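## Task

Take the culture plate labelled W09 out of the incubator and set it in out-nest O1. It is done only if the plate lies flat within the nest's locating features, its well A1 is at the nest corner marked A1, and its lid is seated all the way down on it. All other plates and lids must stay as they were, and the incubator door must be closed and latched by its catch. Nothing may depend on the robot holding it in place at the end. Finally open the gripper and back away.

## Robot and tools

ROBOT. One SCARA-type arm with four axes: lift (vertical, 0.000 to 0.550 m), shoulder (-2.000 to 2.000 rad), elbow (-2.800 to 2.800 rad) and wrist yaw (-12.566 to 12.566 rad). It carries a two-finger gripper that is always level; it can turn about vertical but never tilt. The fingers point along the gripper's +x axis and close along its y axis. The controlled point, end_effector_position, lies midway between the rubber pads, about 2 to 3 cm back from the fingertips. Finger gap runs from 0.140 m (open) to 0.066 m (closed). Keep the elbow angle more than 0.4 rad away from 0, or the arm may fold and fault.

FRAMES. Results report the pose in the scene frame: origin on the table top under the arm base, +z up, +y to the left when facing along +x. Orientation is given as end_effector_quat_wxyz. Motion commands, however, are offsets expressed in the gripper's own axes. Reported positions may be slightly wrong, more so at long reach.

execute_actions. Argument actions: a list of actions, run in order. Each action is a table of 0 to 15 rows; each row is applied for one control step of 1/30 s, and if fewer than 15 rows are given the last one repeats to fill 15 steps. A row is 5 numbers, each in [-1, 1]: dx, dy, dz, rz, opening (single arm, so one row per step). dx, dy, dz, rz are an offset, not a pose: they are measured in gripper axes from the gripper's measured pose at the start of that action (for a call's first action, the last pose any result reported). Every row in a table refers to that same start, not to the row before. Scale: 1.0 equals 0.6 m or 180 degrees. Positive rz rotates from +x toward +y. opening is absolute: +1 fully open (0.140 m), -1 closed (0.066 m gap); a full close takes at least about 0.6 s. Each step the command is clipped to within 70 mm and 16 degrees of the measured pose, and after an action the arm continues only to the last clipped pose, so long distances need several actions. An empty list simply returns state and images.

move. target: one row of the same 5 numbers, an offset in gripper axes from the pose shown in the latest result that has one; opening absolute, sent when the move begins. speed: peak path speed in m/s, 0.002 to 0.5 (default 0.25); turning is capped at twice that value in rad/s. The path is straight, lasts 0.5 to 10 s (longer ones stop short), takes the shorter rotation, and ignores obstacles. The hand can lag, drift off the path, or exceed speed, mainly with the arm nearly stretched. Faster contact strikes harder; aiming further beyond a contact presses harder. blocking=false returns after 0.5 s while the arm keeps going; check it with wait(0), and until a result shows it has ended, new moves and execute_actions are refused (use wait or stop). The extra move: line gives the outcome (done, off_target, moving, held, fault), the distance to target, and limits: paced means the sent pose was clipped; held means a safety check blocked some steps, after which the arm may rush faster than speed.

wait: seconds from 0 to 10; the arm keeps its last command and a running move continues, returning early if it ends. stop: no arguments; brakes a running move, needing more room at higher speed; fingers keep moving. zoom_image: camera (cam_head_left, cam_head_right, cam_high, cam_low, cam_wrist) and region [x0, y0, x1, y1] in pixels from the top-left, no larger than 504 by 504. finished_scene: scene, the number of the scene being closed; irreversible, and its result reports success and the next task.

RESULTS. Each result has the state line, Joint positions (lift m, shoulder, elbow, wrist yaw rad, finger gap m), Hand target (the pose the controller is currently driving to), grip_measured (finger opening on the command scale, possibly off by about 1 mm all scene), and five 504x504 images in the camera order above. The wrist camera's optical frame has +z forward, +x right and +y down in the image. A pose unreachable line means a clearance check altered or blocked the command. To hold something, command an opening about 0.04 under grip_measured (less for a lighter grip); pads push up to roughly 18 N, and a fast close can squeeze harder.

BEHAVIOUR. Because offsets start from the measured pose, repeating a small offset into a rigid object does not press harder, but into something yielding it advances. Joints move in a coordinated way and stop together on a reversal; after big moves the arm may still be short of target. A held part may occasionally be jerked briefly.

TASK HINTS. The incubator door keeps swinging after a push; if it swings well beyond 90 degrees its outer face can no longer be reached to close it. Each plate shows its ID on its front inside the incubator. On any labelled item, well A1 is at the labelled short end, in the corner opposite the labelled long side.

AVOID. Dropping or knocking anything off the table (this ends the scene), hard impacts, slams and heavy pushing. Contact torque reaching a joint limit (lift 52.2 N, shoulder 7.83 N m, elbow 3.91 N m, wrist yaw 1.3 N m, carried weight included) halts the arm for 10 s and drops the rest of the call. Holding loads heats motors: MOTOR HOT appears at 85 °C and at 100 °C an OVER-TEMPERATURE FAULT brakes the arm until it cools.

Each tool is called as name(argument=value, ...) on one line, values as JSON.

## Session

execute_actions(actions=[])

Scene clock: 0.00 s.
end_effector_position=(+0.5198, -0.1205, +0.2563) grip_measured=+1.00 end_effector_quat_wxyz=(+0.772, +0.000, +0.000, -0.636)
Joint positions: [ 0.251 -0.763 -1.311  0.695  0.14 ]
Motor temperatures (°C, as the motors report them): [29 21 22 23]
Hand target: +0.520, -0.121, +0.256; +0.772, +0.000, +0.000, -0.636

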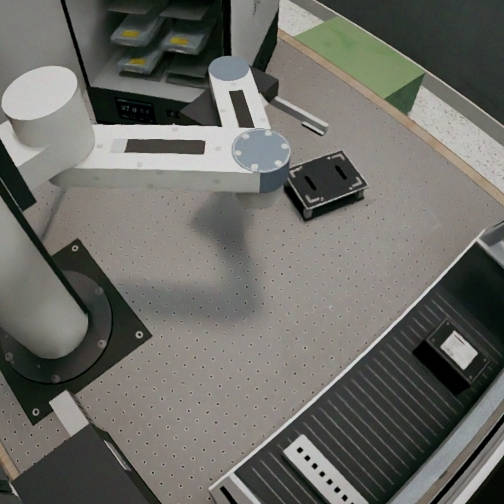

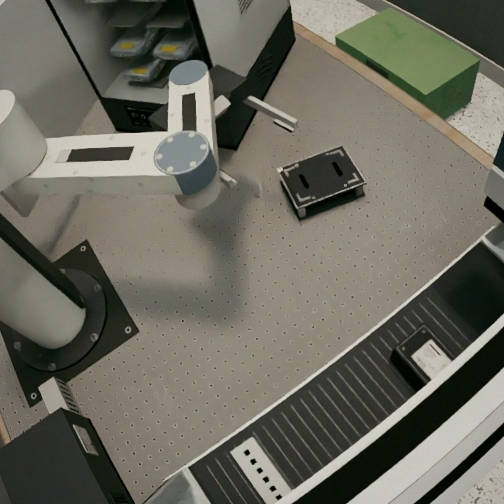

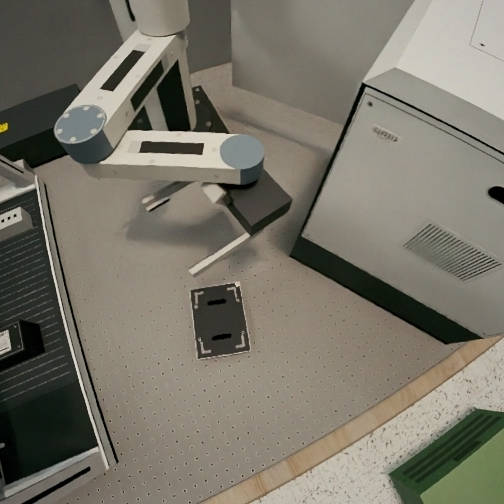

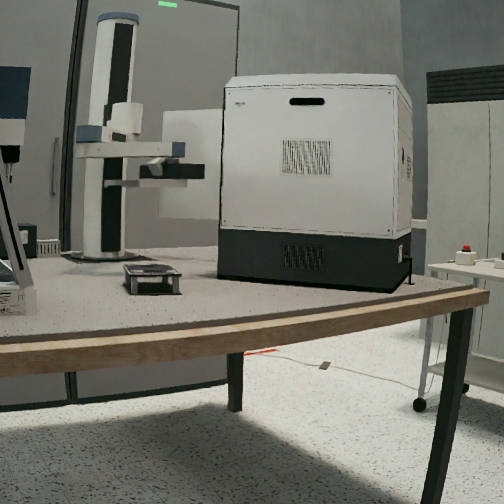

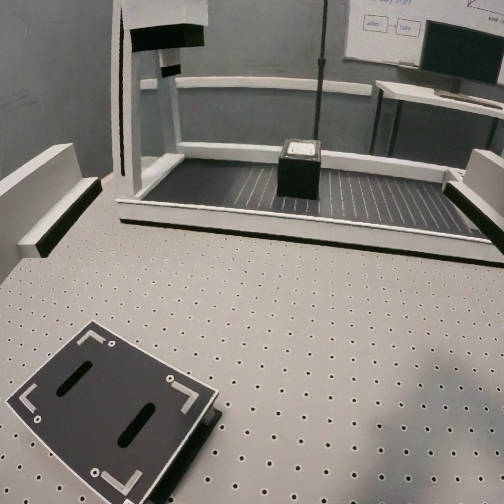

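zoom_image(camera="cam_head_left", region=[0, 0, 300, 150])

zoom_image(camera="cam_wrist", region=[0, 300, 260, 504])

zoom_image(camera="cam_head_left", region=[270, 130, 504, 410])

zoom_image(camera="cam_high", region=[160, 260, 280, 380])

Region (0, 0, 300, 150) of cam_head_left's 504x504 image, scaled by 1.680, with more detail than that image has.

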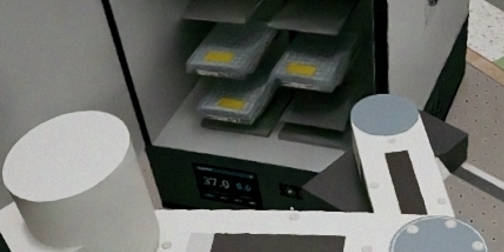

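Region (0, 300, 260, 504) of cam_wrist's 504x504 image, scaled by 1.938, with more detail than that image has; it fills the top 395 rows of this view, and the rest is white.

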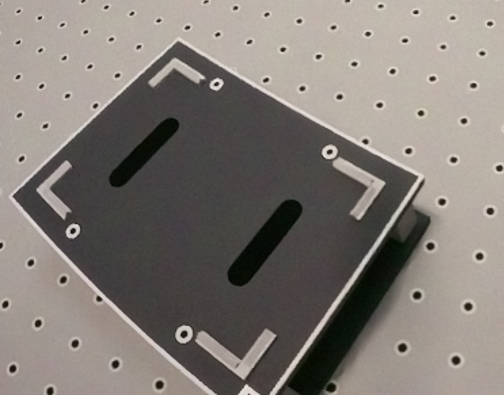

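Region (270, 130, 504, 410) of cam_head_left's 504x504 image, scaled by 1.800, with more detail than that image has; it fills the left 421 columns of this view, and the rest is white.

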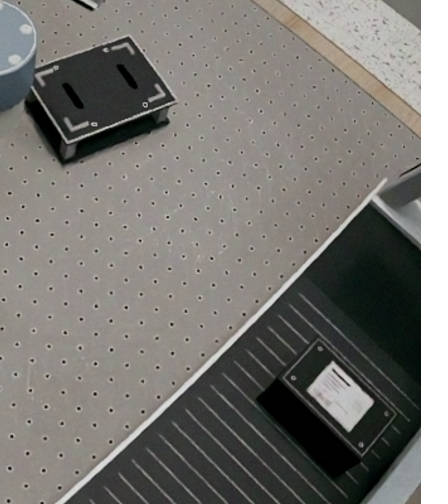

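Region (160, 260, 280, 380) of cam_high's 504x504 image, scaled by 4.200, with more detail than that image has.

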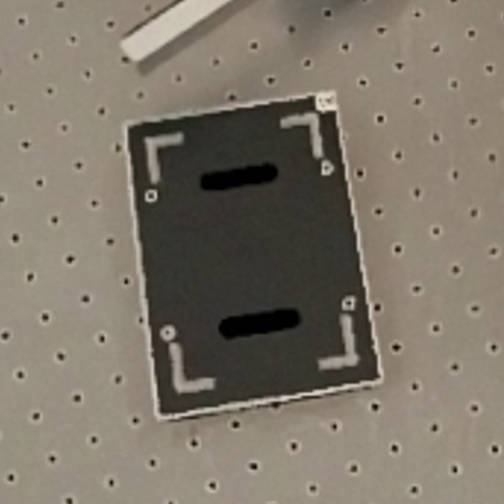

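move(target=[-0.205,-0.096,0,0.772,1], speed=0.4)

Scene clock: 13.67 s.
end_effector_position=(+0.4398, -0.0109, +0.2563) grip_measured=+1.00 end_effector_quat_wxyz=(+0.866, +0.000, +0.000, +0.500)
Joint positions: [ 0.251 -1.55  -0.927  3.524  0.14 ]
Motor temperatures (°C, as the motors report them): [29 21 22 23]
Hand target: +0.440, -0.011, +0.256; +0.866, +0.000, +0.000, +0.500
Off the commanded pose: 0.000 m, 0 deg.
move: done

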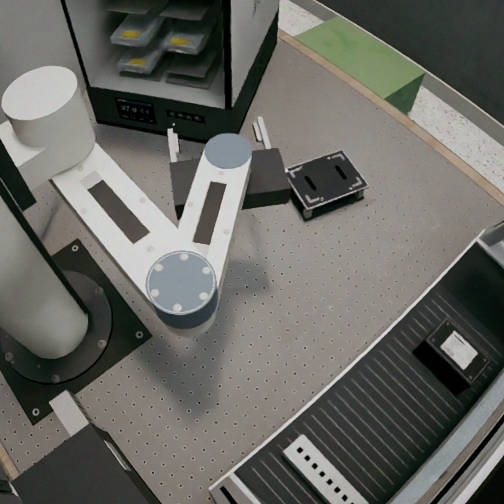

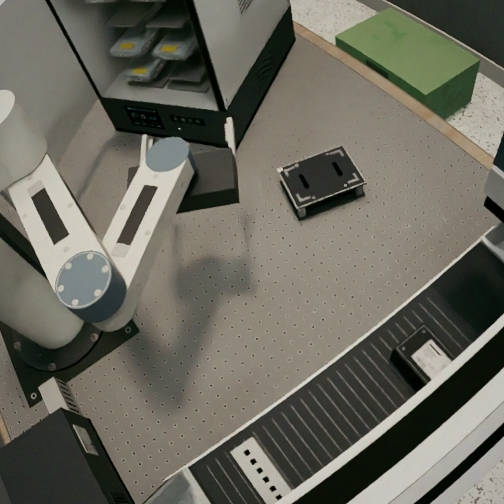

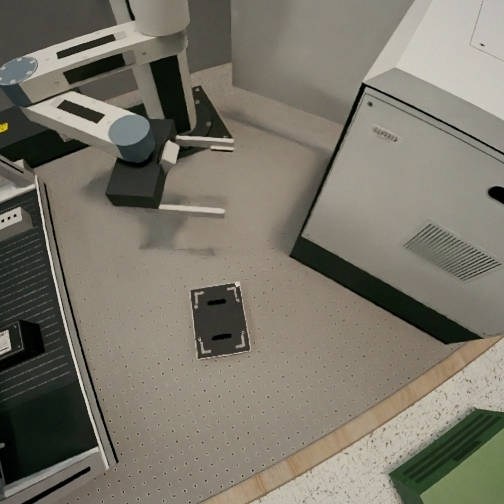

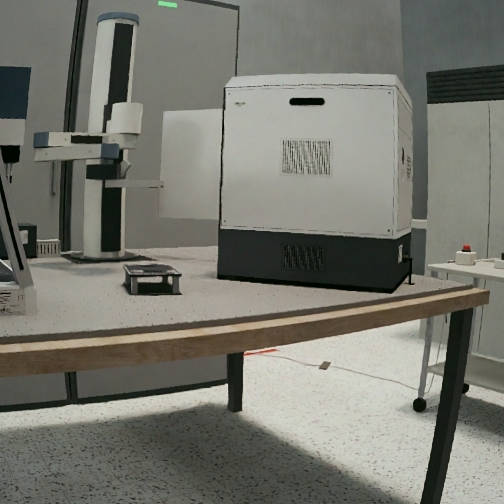

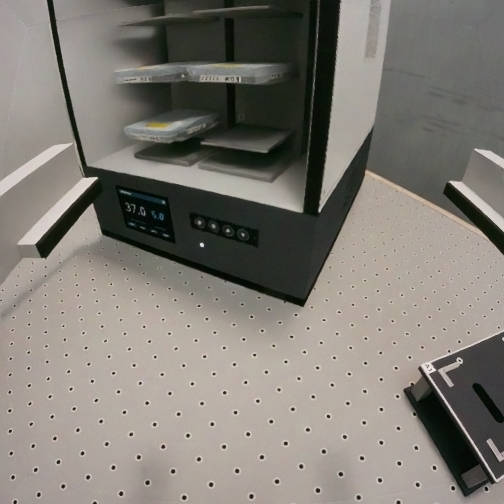

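zoom_image(camera="cam_wrist", region=[100, 0, 310, 190])

Region (100, 0, 310, 190) of cam_wrist's 504x504 image, scaled by 2.400, with more detail than that image has; it fills the top 456 rows of this view, and the rest is white.

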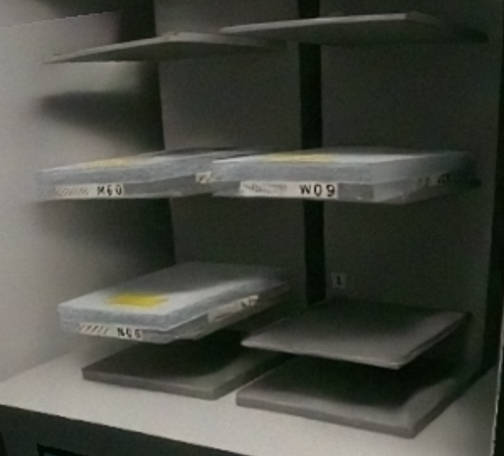

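move(target=[0.297,0.175,0.02,-0.1444,0], speed=0.3)

Scene clock: 24.43 s.
end_effector_position=(+0.4381, +0.1962, +0.2682) grip_measured=+0.00 end_effector_quat_wxyz=(+0.956, +0.000, +0.000, +0.292)
Joint positions: [ 0.263 -0.332 -0.726  1.651  0.103]
Motor temperatures (°C, as the motors report them): [29 21 22 23]
Hand target: +0.438, +0.196, +0.268; +0.956, +0.000, +0.000, +0.292
Off the commanded pose: 0.000 m, 0 deg.
move: done

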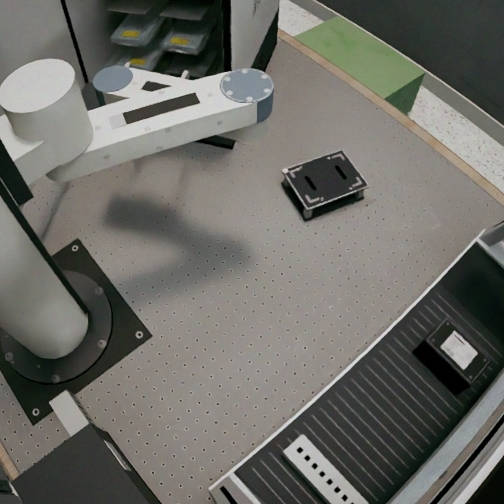

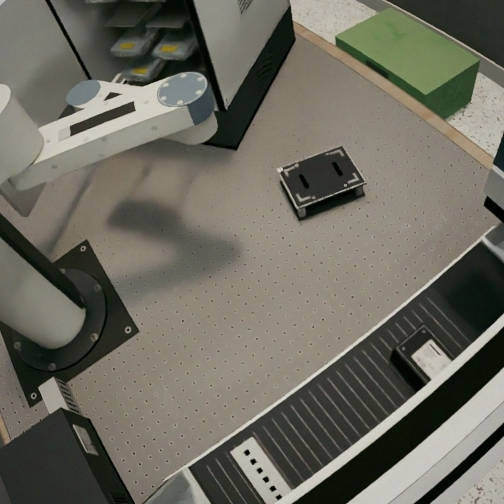

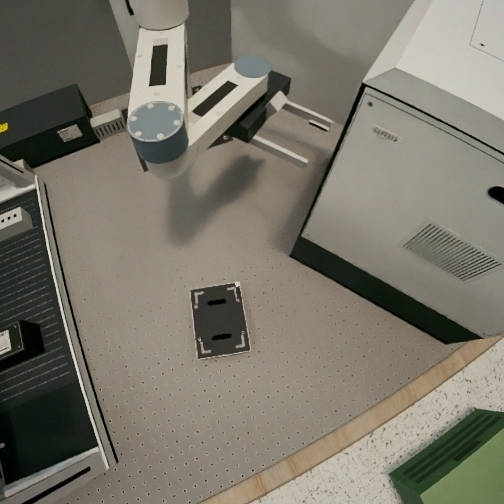

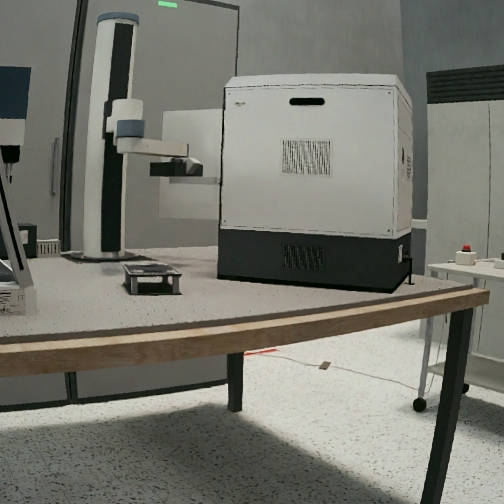

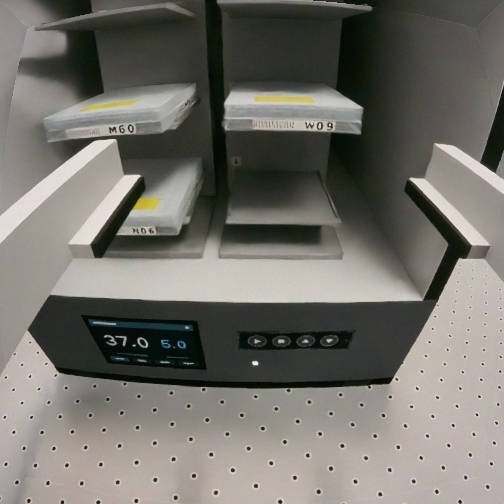

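move(target=[0.11,-0.027,0,0,0])

Scene clock: 29.40 s.
end_effector_position=(+0.5020, +0.2195, +0.2682) grip_measured=+0.00 end_effector_quat_wxyz=(+0.956, +0.000, +0.000, +0.292)
Joint positions: [ 0.263 -0.337 -1.009  1.939  0.103]
Motor temperatures (°C, as the motors report them): [29 21 22 23]
Hand target: +0.502, +0.220, +0.268; +0.956, +0.000, +0.000, +0.292
Off the commanded pose: 0.000 m, 0 deg.
move: done

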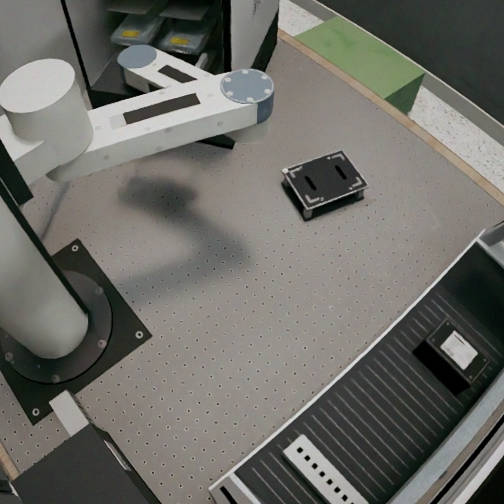

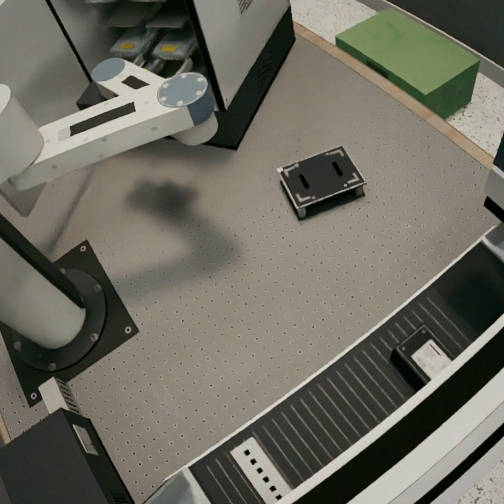

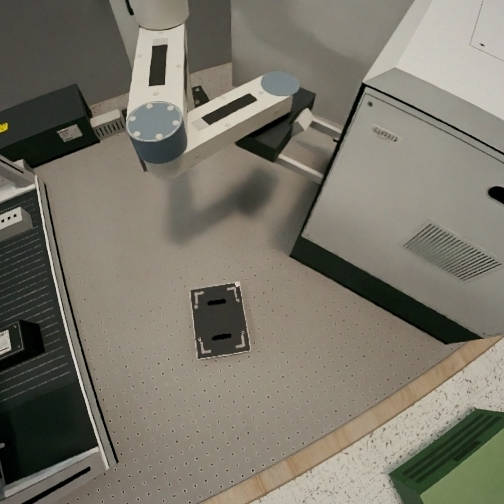

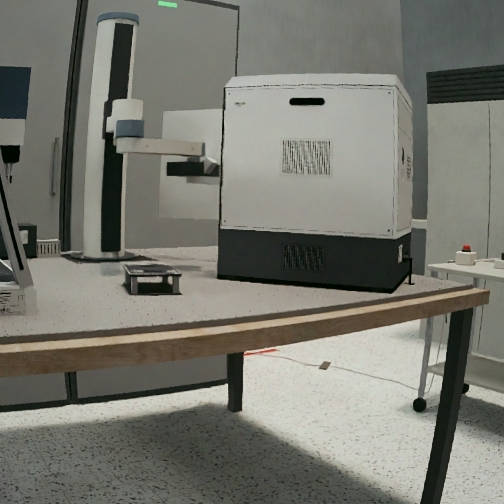

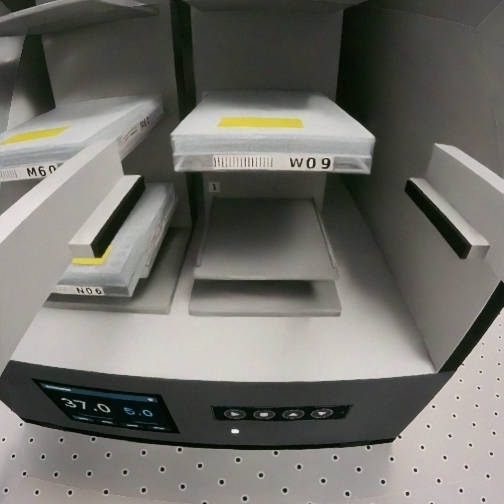

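move(target=[0.02,0,0.01,0,-0.1], speed=0.1)

zoom_image(camera="cam_wrist", region=[80, 80, 480, 280])

Scene clock: 32.97 s.
end_effector_position=(+0.5120, +0.2261, +0.2742) grip_measured=-0.10 end_effector_quat_wxyz=(+0.957, +0.000, +0.000, +0.292)
Joint positions: [ 0.269 -0.319 -1.063  1.974  0.099]
Motor temperatures (°C, as the motors report them): [29 21 22 23]
Hand target: +0.512, +0.226, +0.274; +0.956, +0.000, +0.000, +0.292
Off the commanded pose: 0.000 m, 0 deg.
move: done

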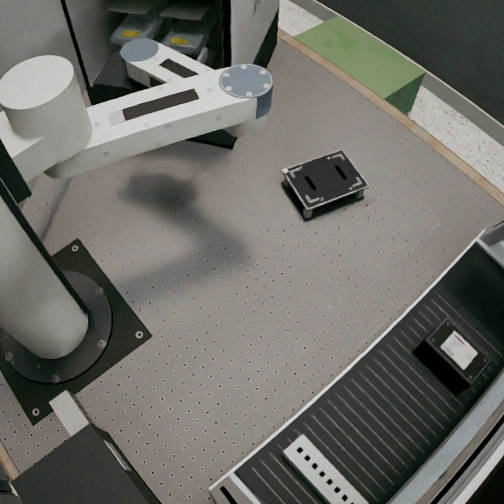

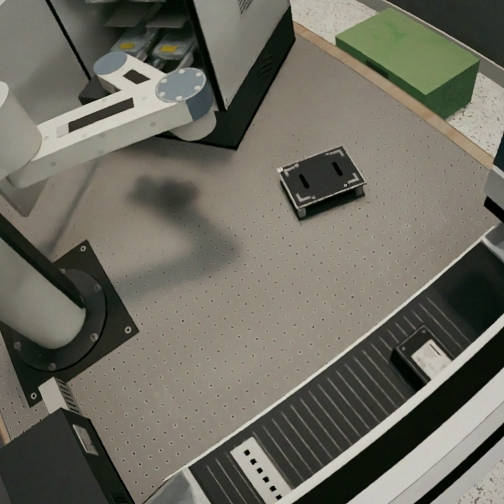

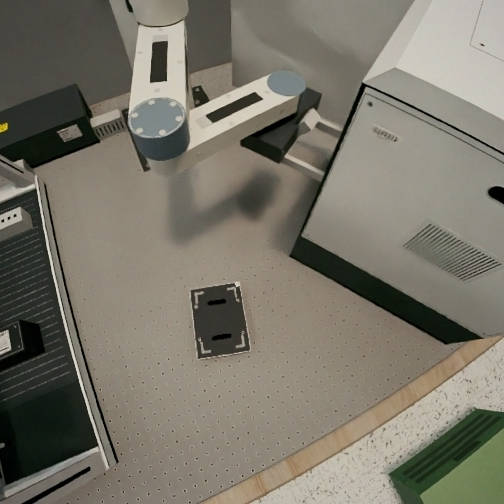

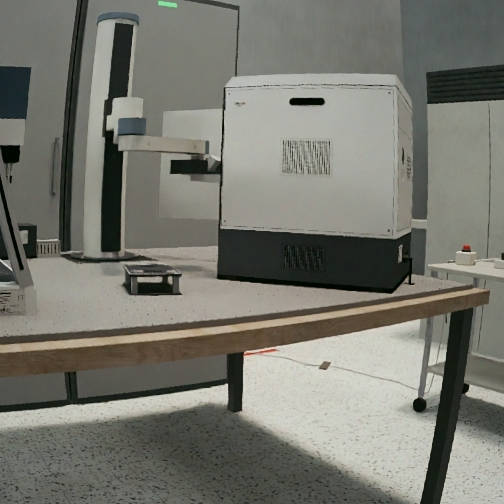

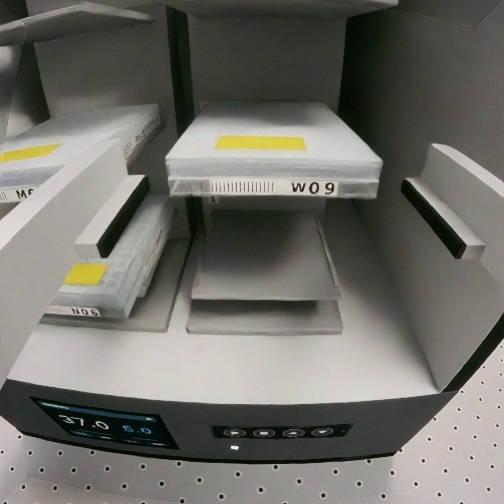

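Region (80, 80, 480, 280) of cam_wrist's 504x504 image, scaled by 1.260, with more detail than that image has.

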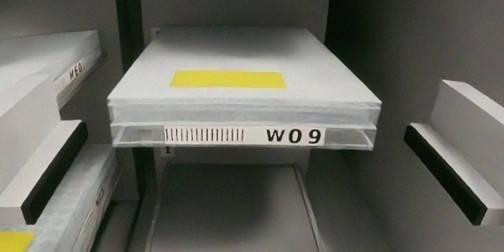

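move(target=[0.135,0,-0.0025,0,-0.1], speed=0.1)

execute_actions(actions=[[[0,0,0,0,-0.38]]])

Scene clock: 36.47 s.
end_effector_position=(+0.5793, +0.2712, +0.2728) grip_measured=-0.10 end_effector_quat_wxyz=(+0.957, +0.000, +0.000, +0.291)
Joint positions: [ 0.268 -0.167 -1.454  2.212  0.099]
Motor temperatures (°C, as the motors report them): [29 21 22 23]
Hand target: +0.579, +0.271, +0.273; +0.957, +0.000, +0.000, +0.292
Off the commanded pose: 0.000 m, 0 deg.
move: done

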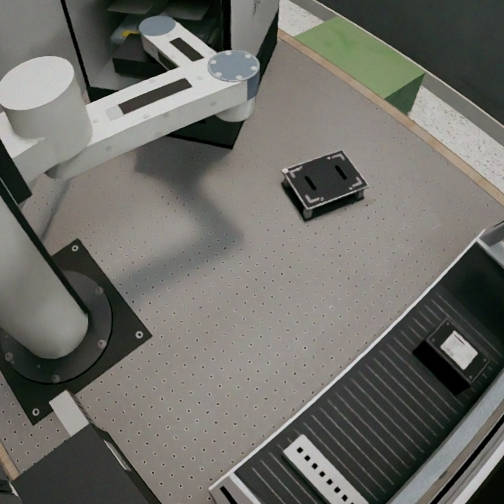

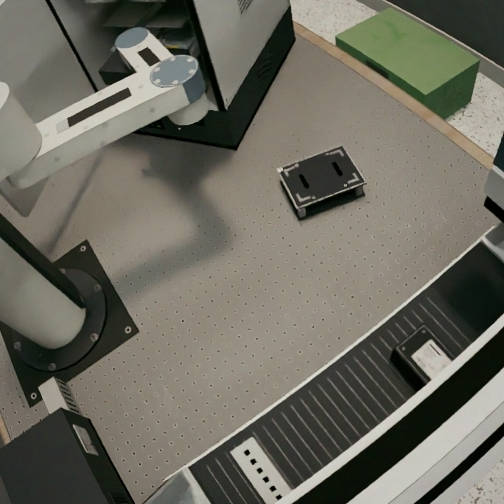

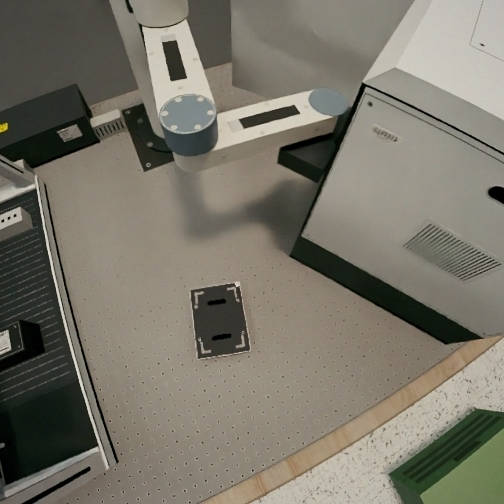

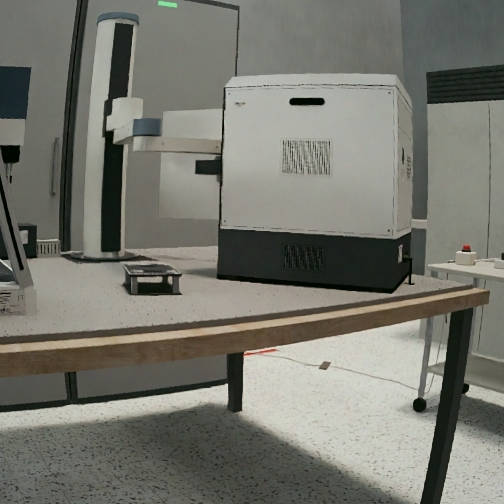

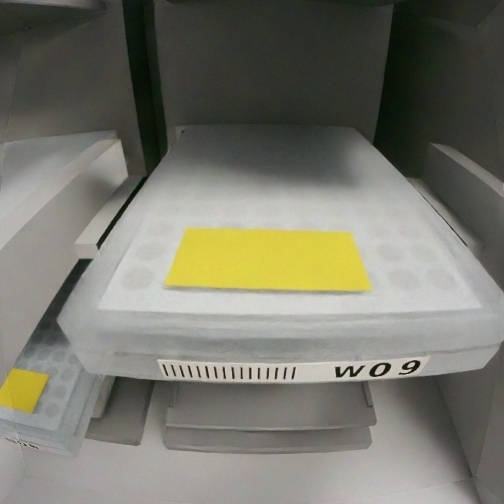

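Scene clock: 36.97 s.
end_effector_position=(+0.5793, +0.2712, +0.2728) grip_measured=-0.38 end_effector_quat_wxyz=(+0.957, +0.000, +0.000, +0.291)
Joint positions: [ 0.268 -0.167 -1.454  2.212  0.089]
Motor temperatures (°C, as the motors report them): [29 21 22 23]
Hand target: +0.579, +0.271, +0.273; +0.957, +0.000, +0.000, +0.291
Off the commanded pose: 0.000 m, 0 deg.

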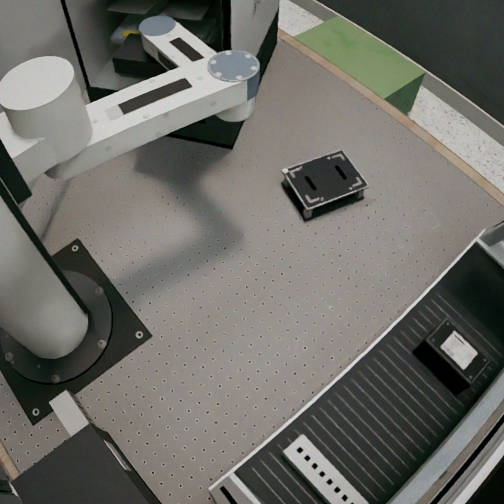

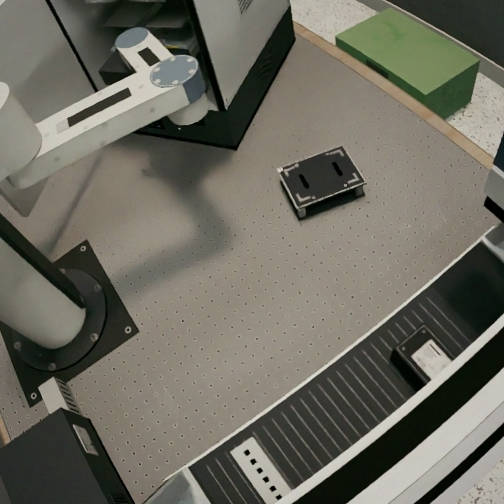

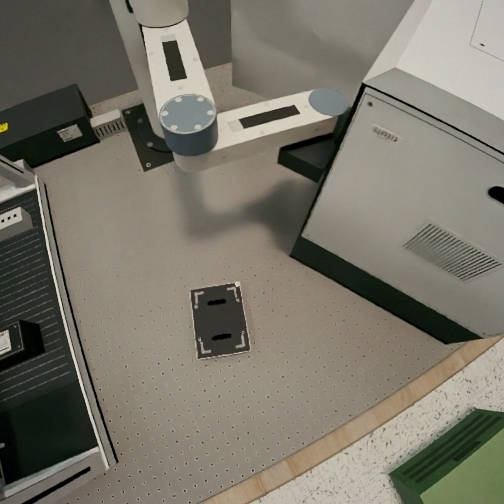

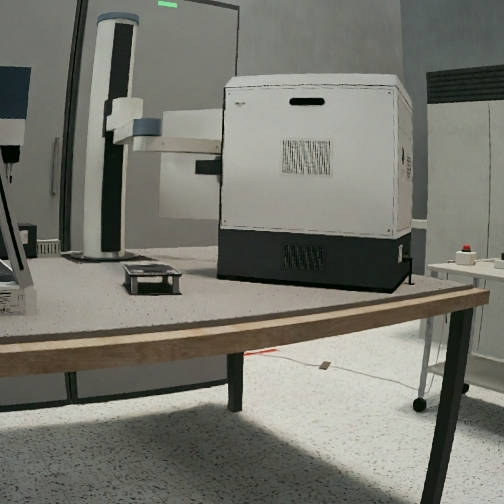

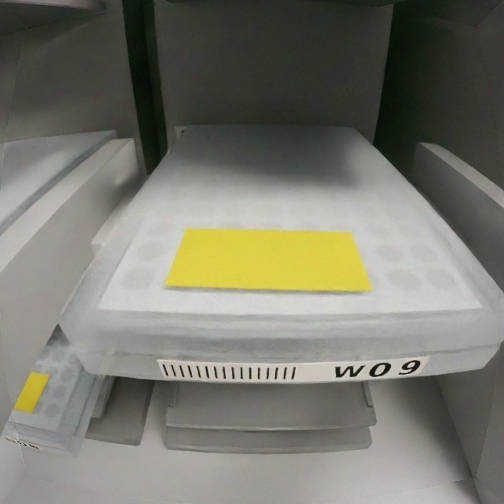

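execute_actions(actions=[[[0,0,0,0,-0.41],[0,0,0,0,-0.43],[0,0,0,0,-0.45],[0,0,0,0,-0.46],[0,0,0,0,-0.47],[0,0,0,0,-0.48],[0,0,0,0,-0.49],[0,0,0,0,-0.5],[0,0,0,0,-0.51],[0,0,0,0,-0.52]]])

Scene clock: 40.20 s.
end_effector_position=(+0.5793, +0.2712, +0.2728) grip_measured=-0.48 end_effector_quat_wxyz=(+0.957, +0.000, +0.000, +0.291)
Joint positions: [ 0.268 -0.167 -1.454  2.212  0.085]
Motor temperatures (°C, as the motors report them): [29 21 22 23]
Hand target: +0.579, +0.271, +0.273; +0.957, +0.000, +0.000, +0.291
Off the commanded pose: 0.000 m, 0 deg.

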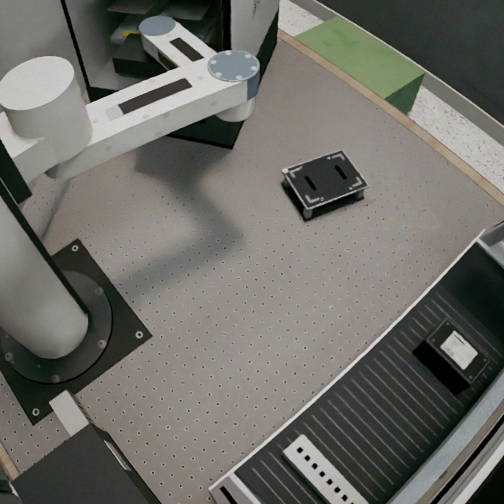

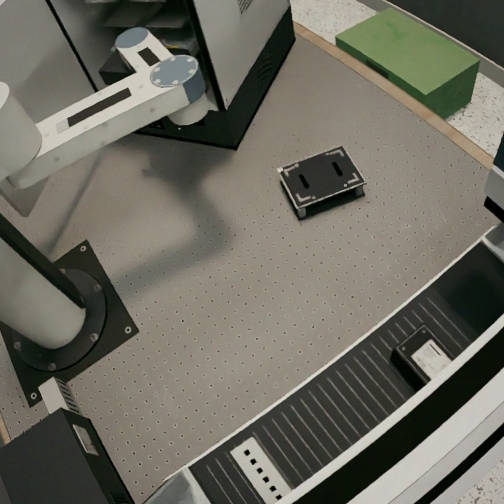

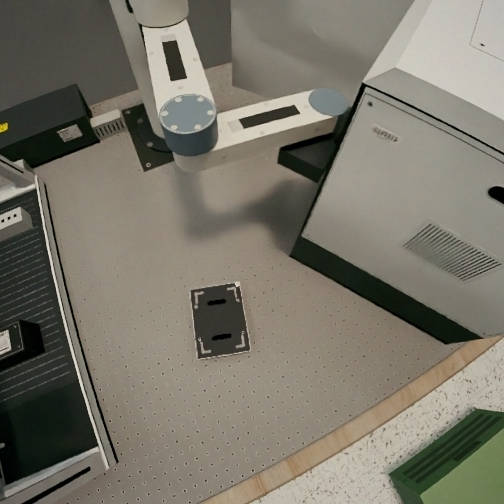

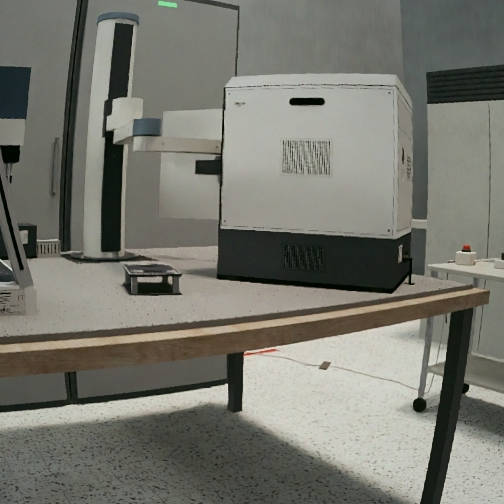

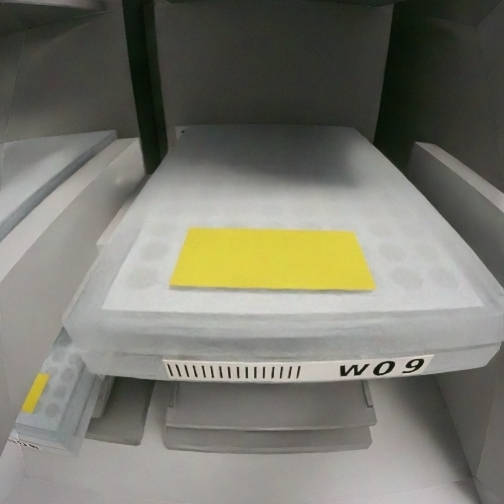

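move(target=[0,0,0.01,0,-0.53], speed=0.03)

move(target=[-0.3,0,0,0,-0.53], speed=0.15)

Scene clock: 44.13 s.
end_effector_position=(+0.5793, +0.2712, +0.2788) grip_measured=-0.48 end_effector_quat_wxyz=(+0.957, +0.000, +0.000, +0.291)
Joint positions: [ 0.274 -0.167 -1.454  2.212  0.085]
Motor temperatures (°C, as the motors report them): [29 21 22 23]
Hand target: +0.579, +0.271, +0.279; +0.957, +0.000, +0.000, +0.291
Off the commanded pose: 0.000 m, 0 deg.
move: done

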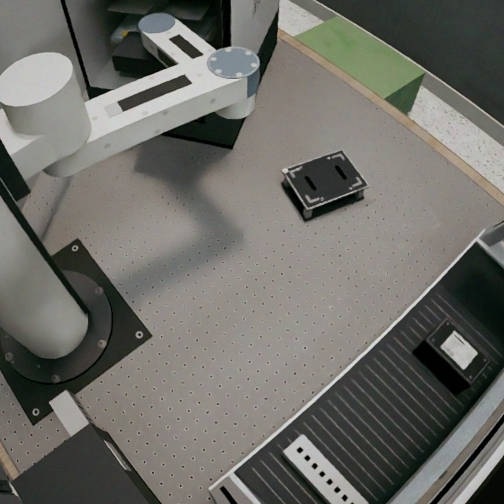

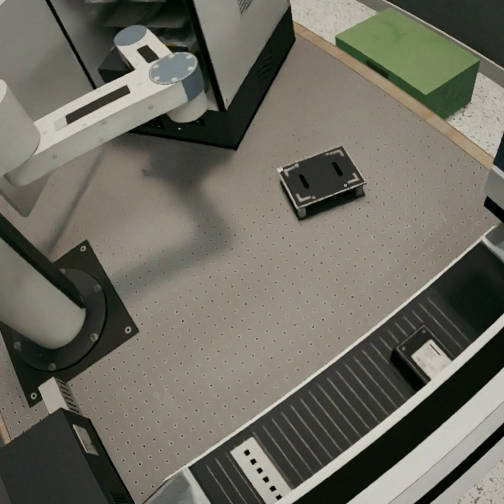

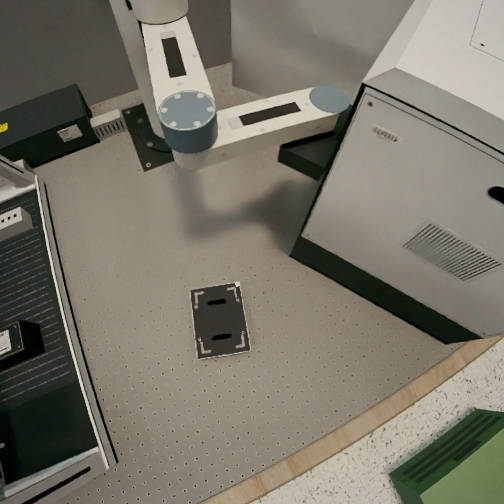

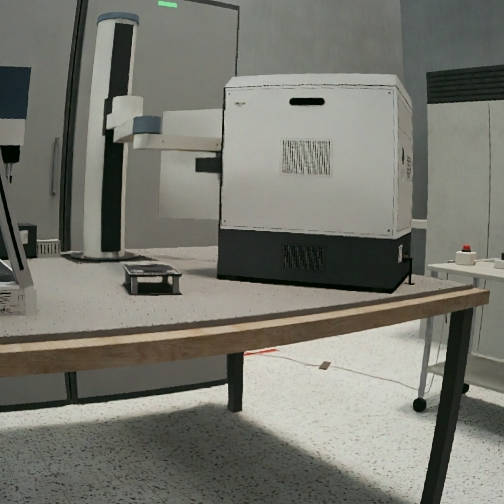

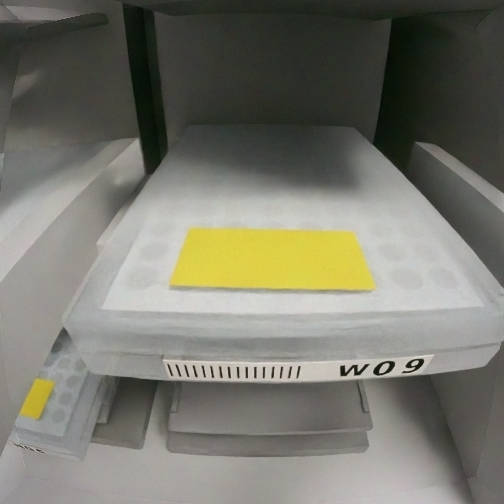

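Scene clock: 45.63 s.
end_effector_position=(+0.4298, +0.1709, +0.2787) grip_measured=-0.48 end_effector_quat_wxyz=(+0.957, +0.000, +0.000, +0.292)
Joint positions: [ 0.274 -0.433 -0.635  1.661  0.085]
Motor temperatures (°C, as the motors report them): [29 21 22 23]
Hand target: +0.430, +0.171, +0.279; +0.957, +0.000, +0.000, +0.291
Off the commanded pose: 0.000 m, 0 deg.
move: done

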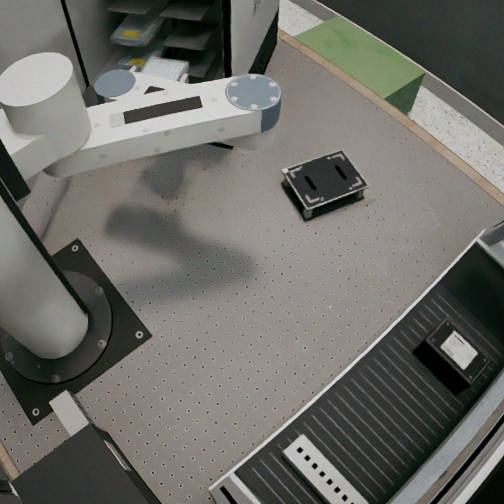

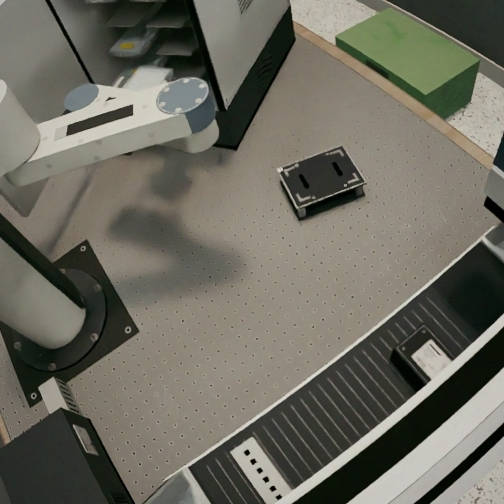

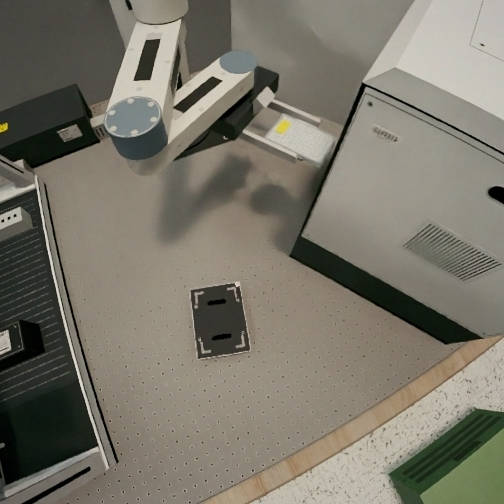

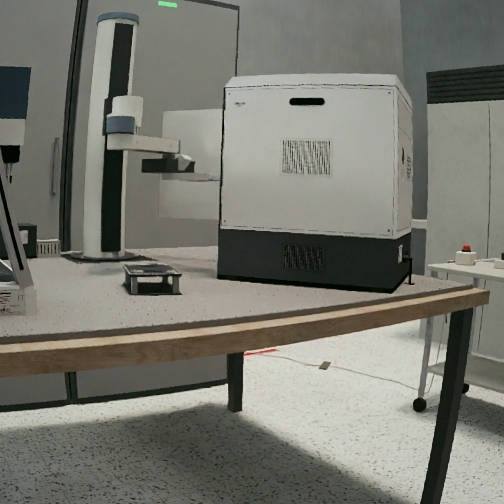

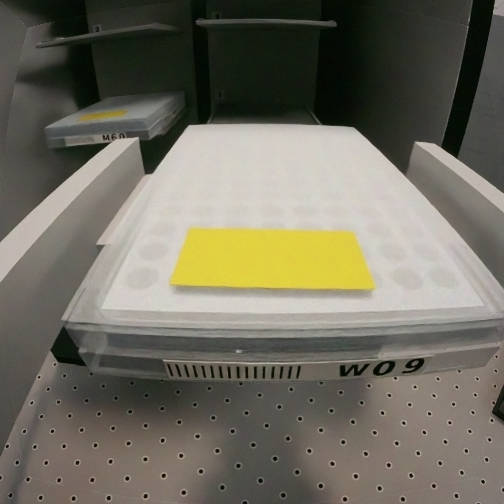

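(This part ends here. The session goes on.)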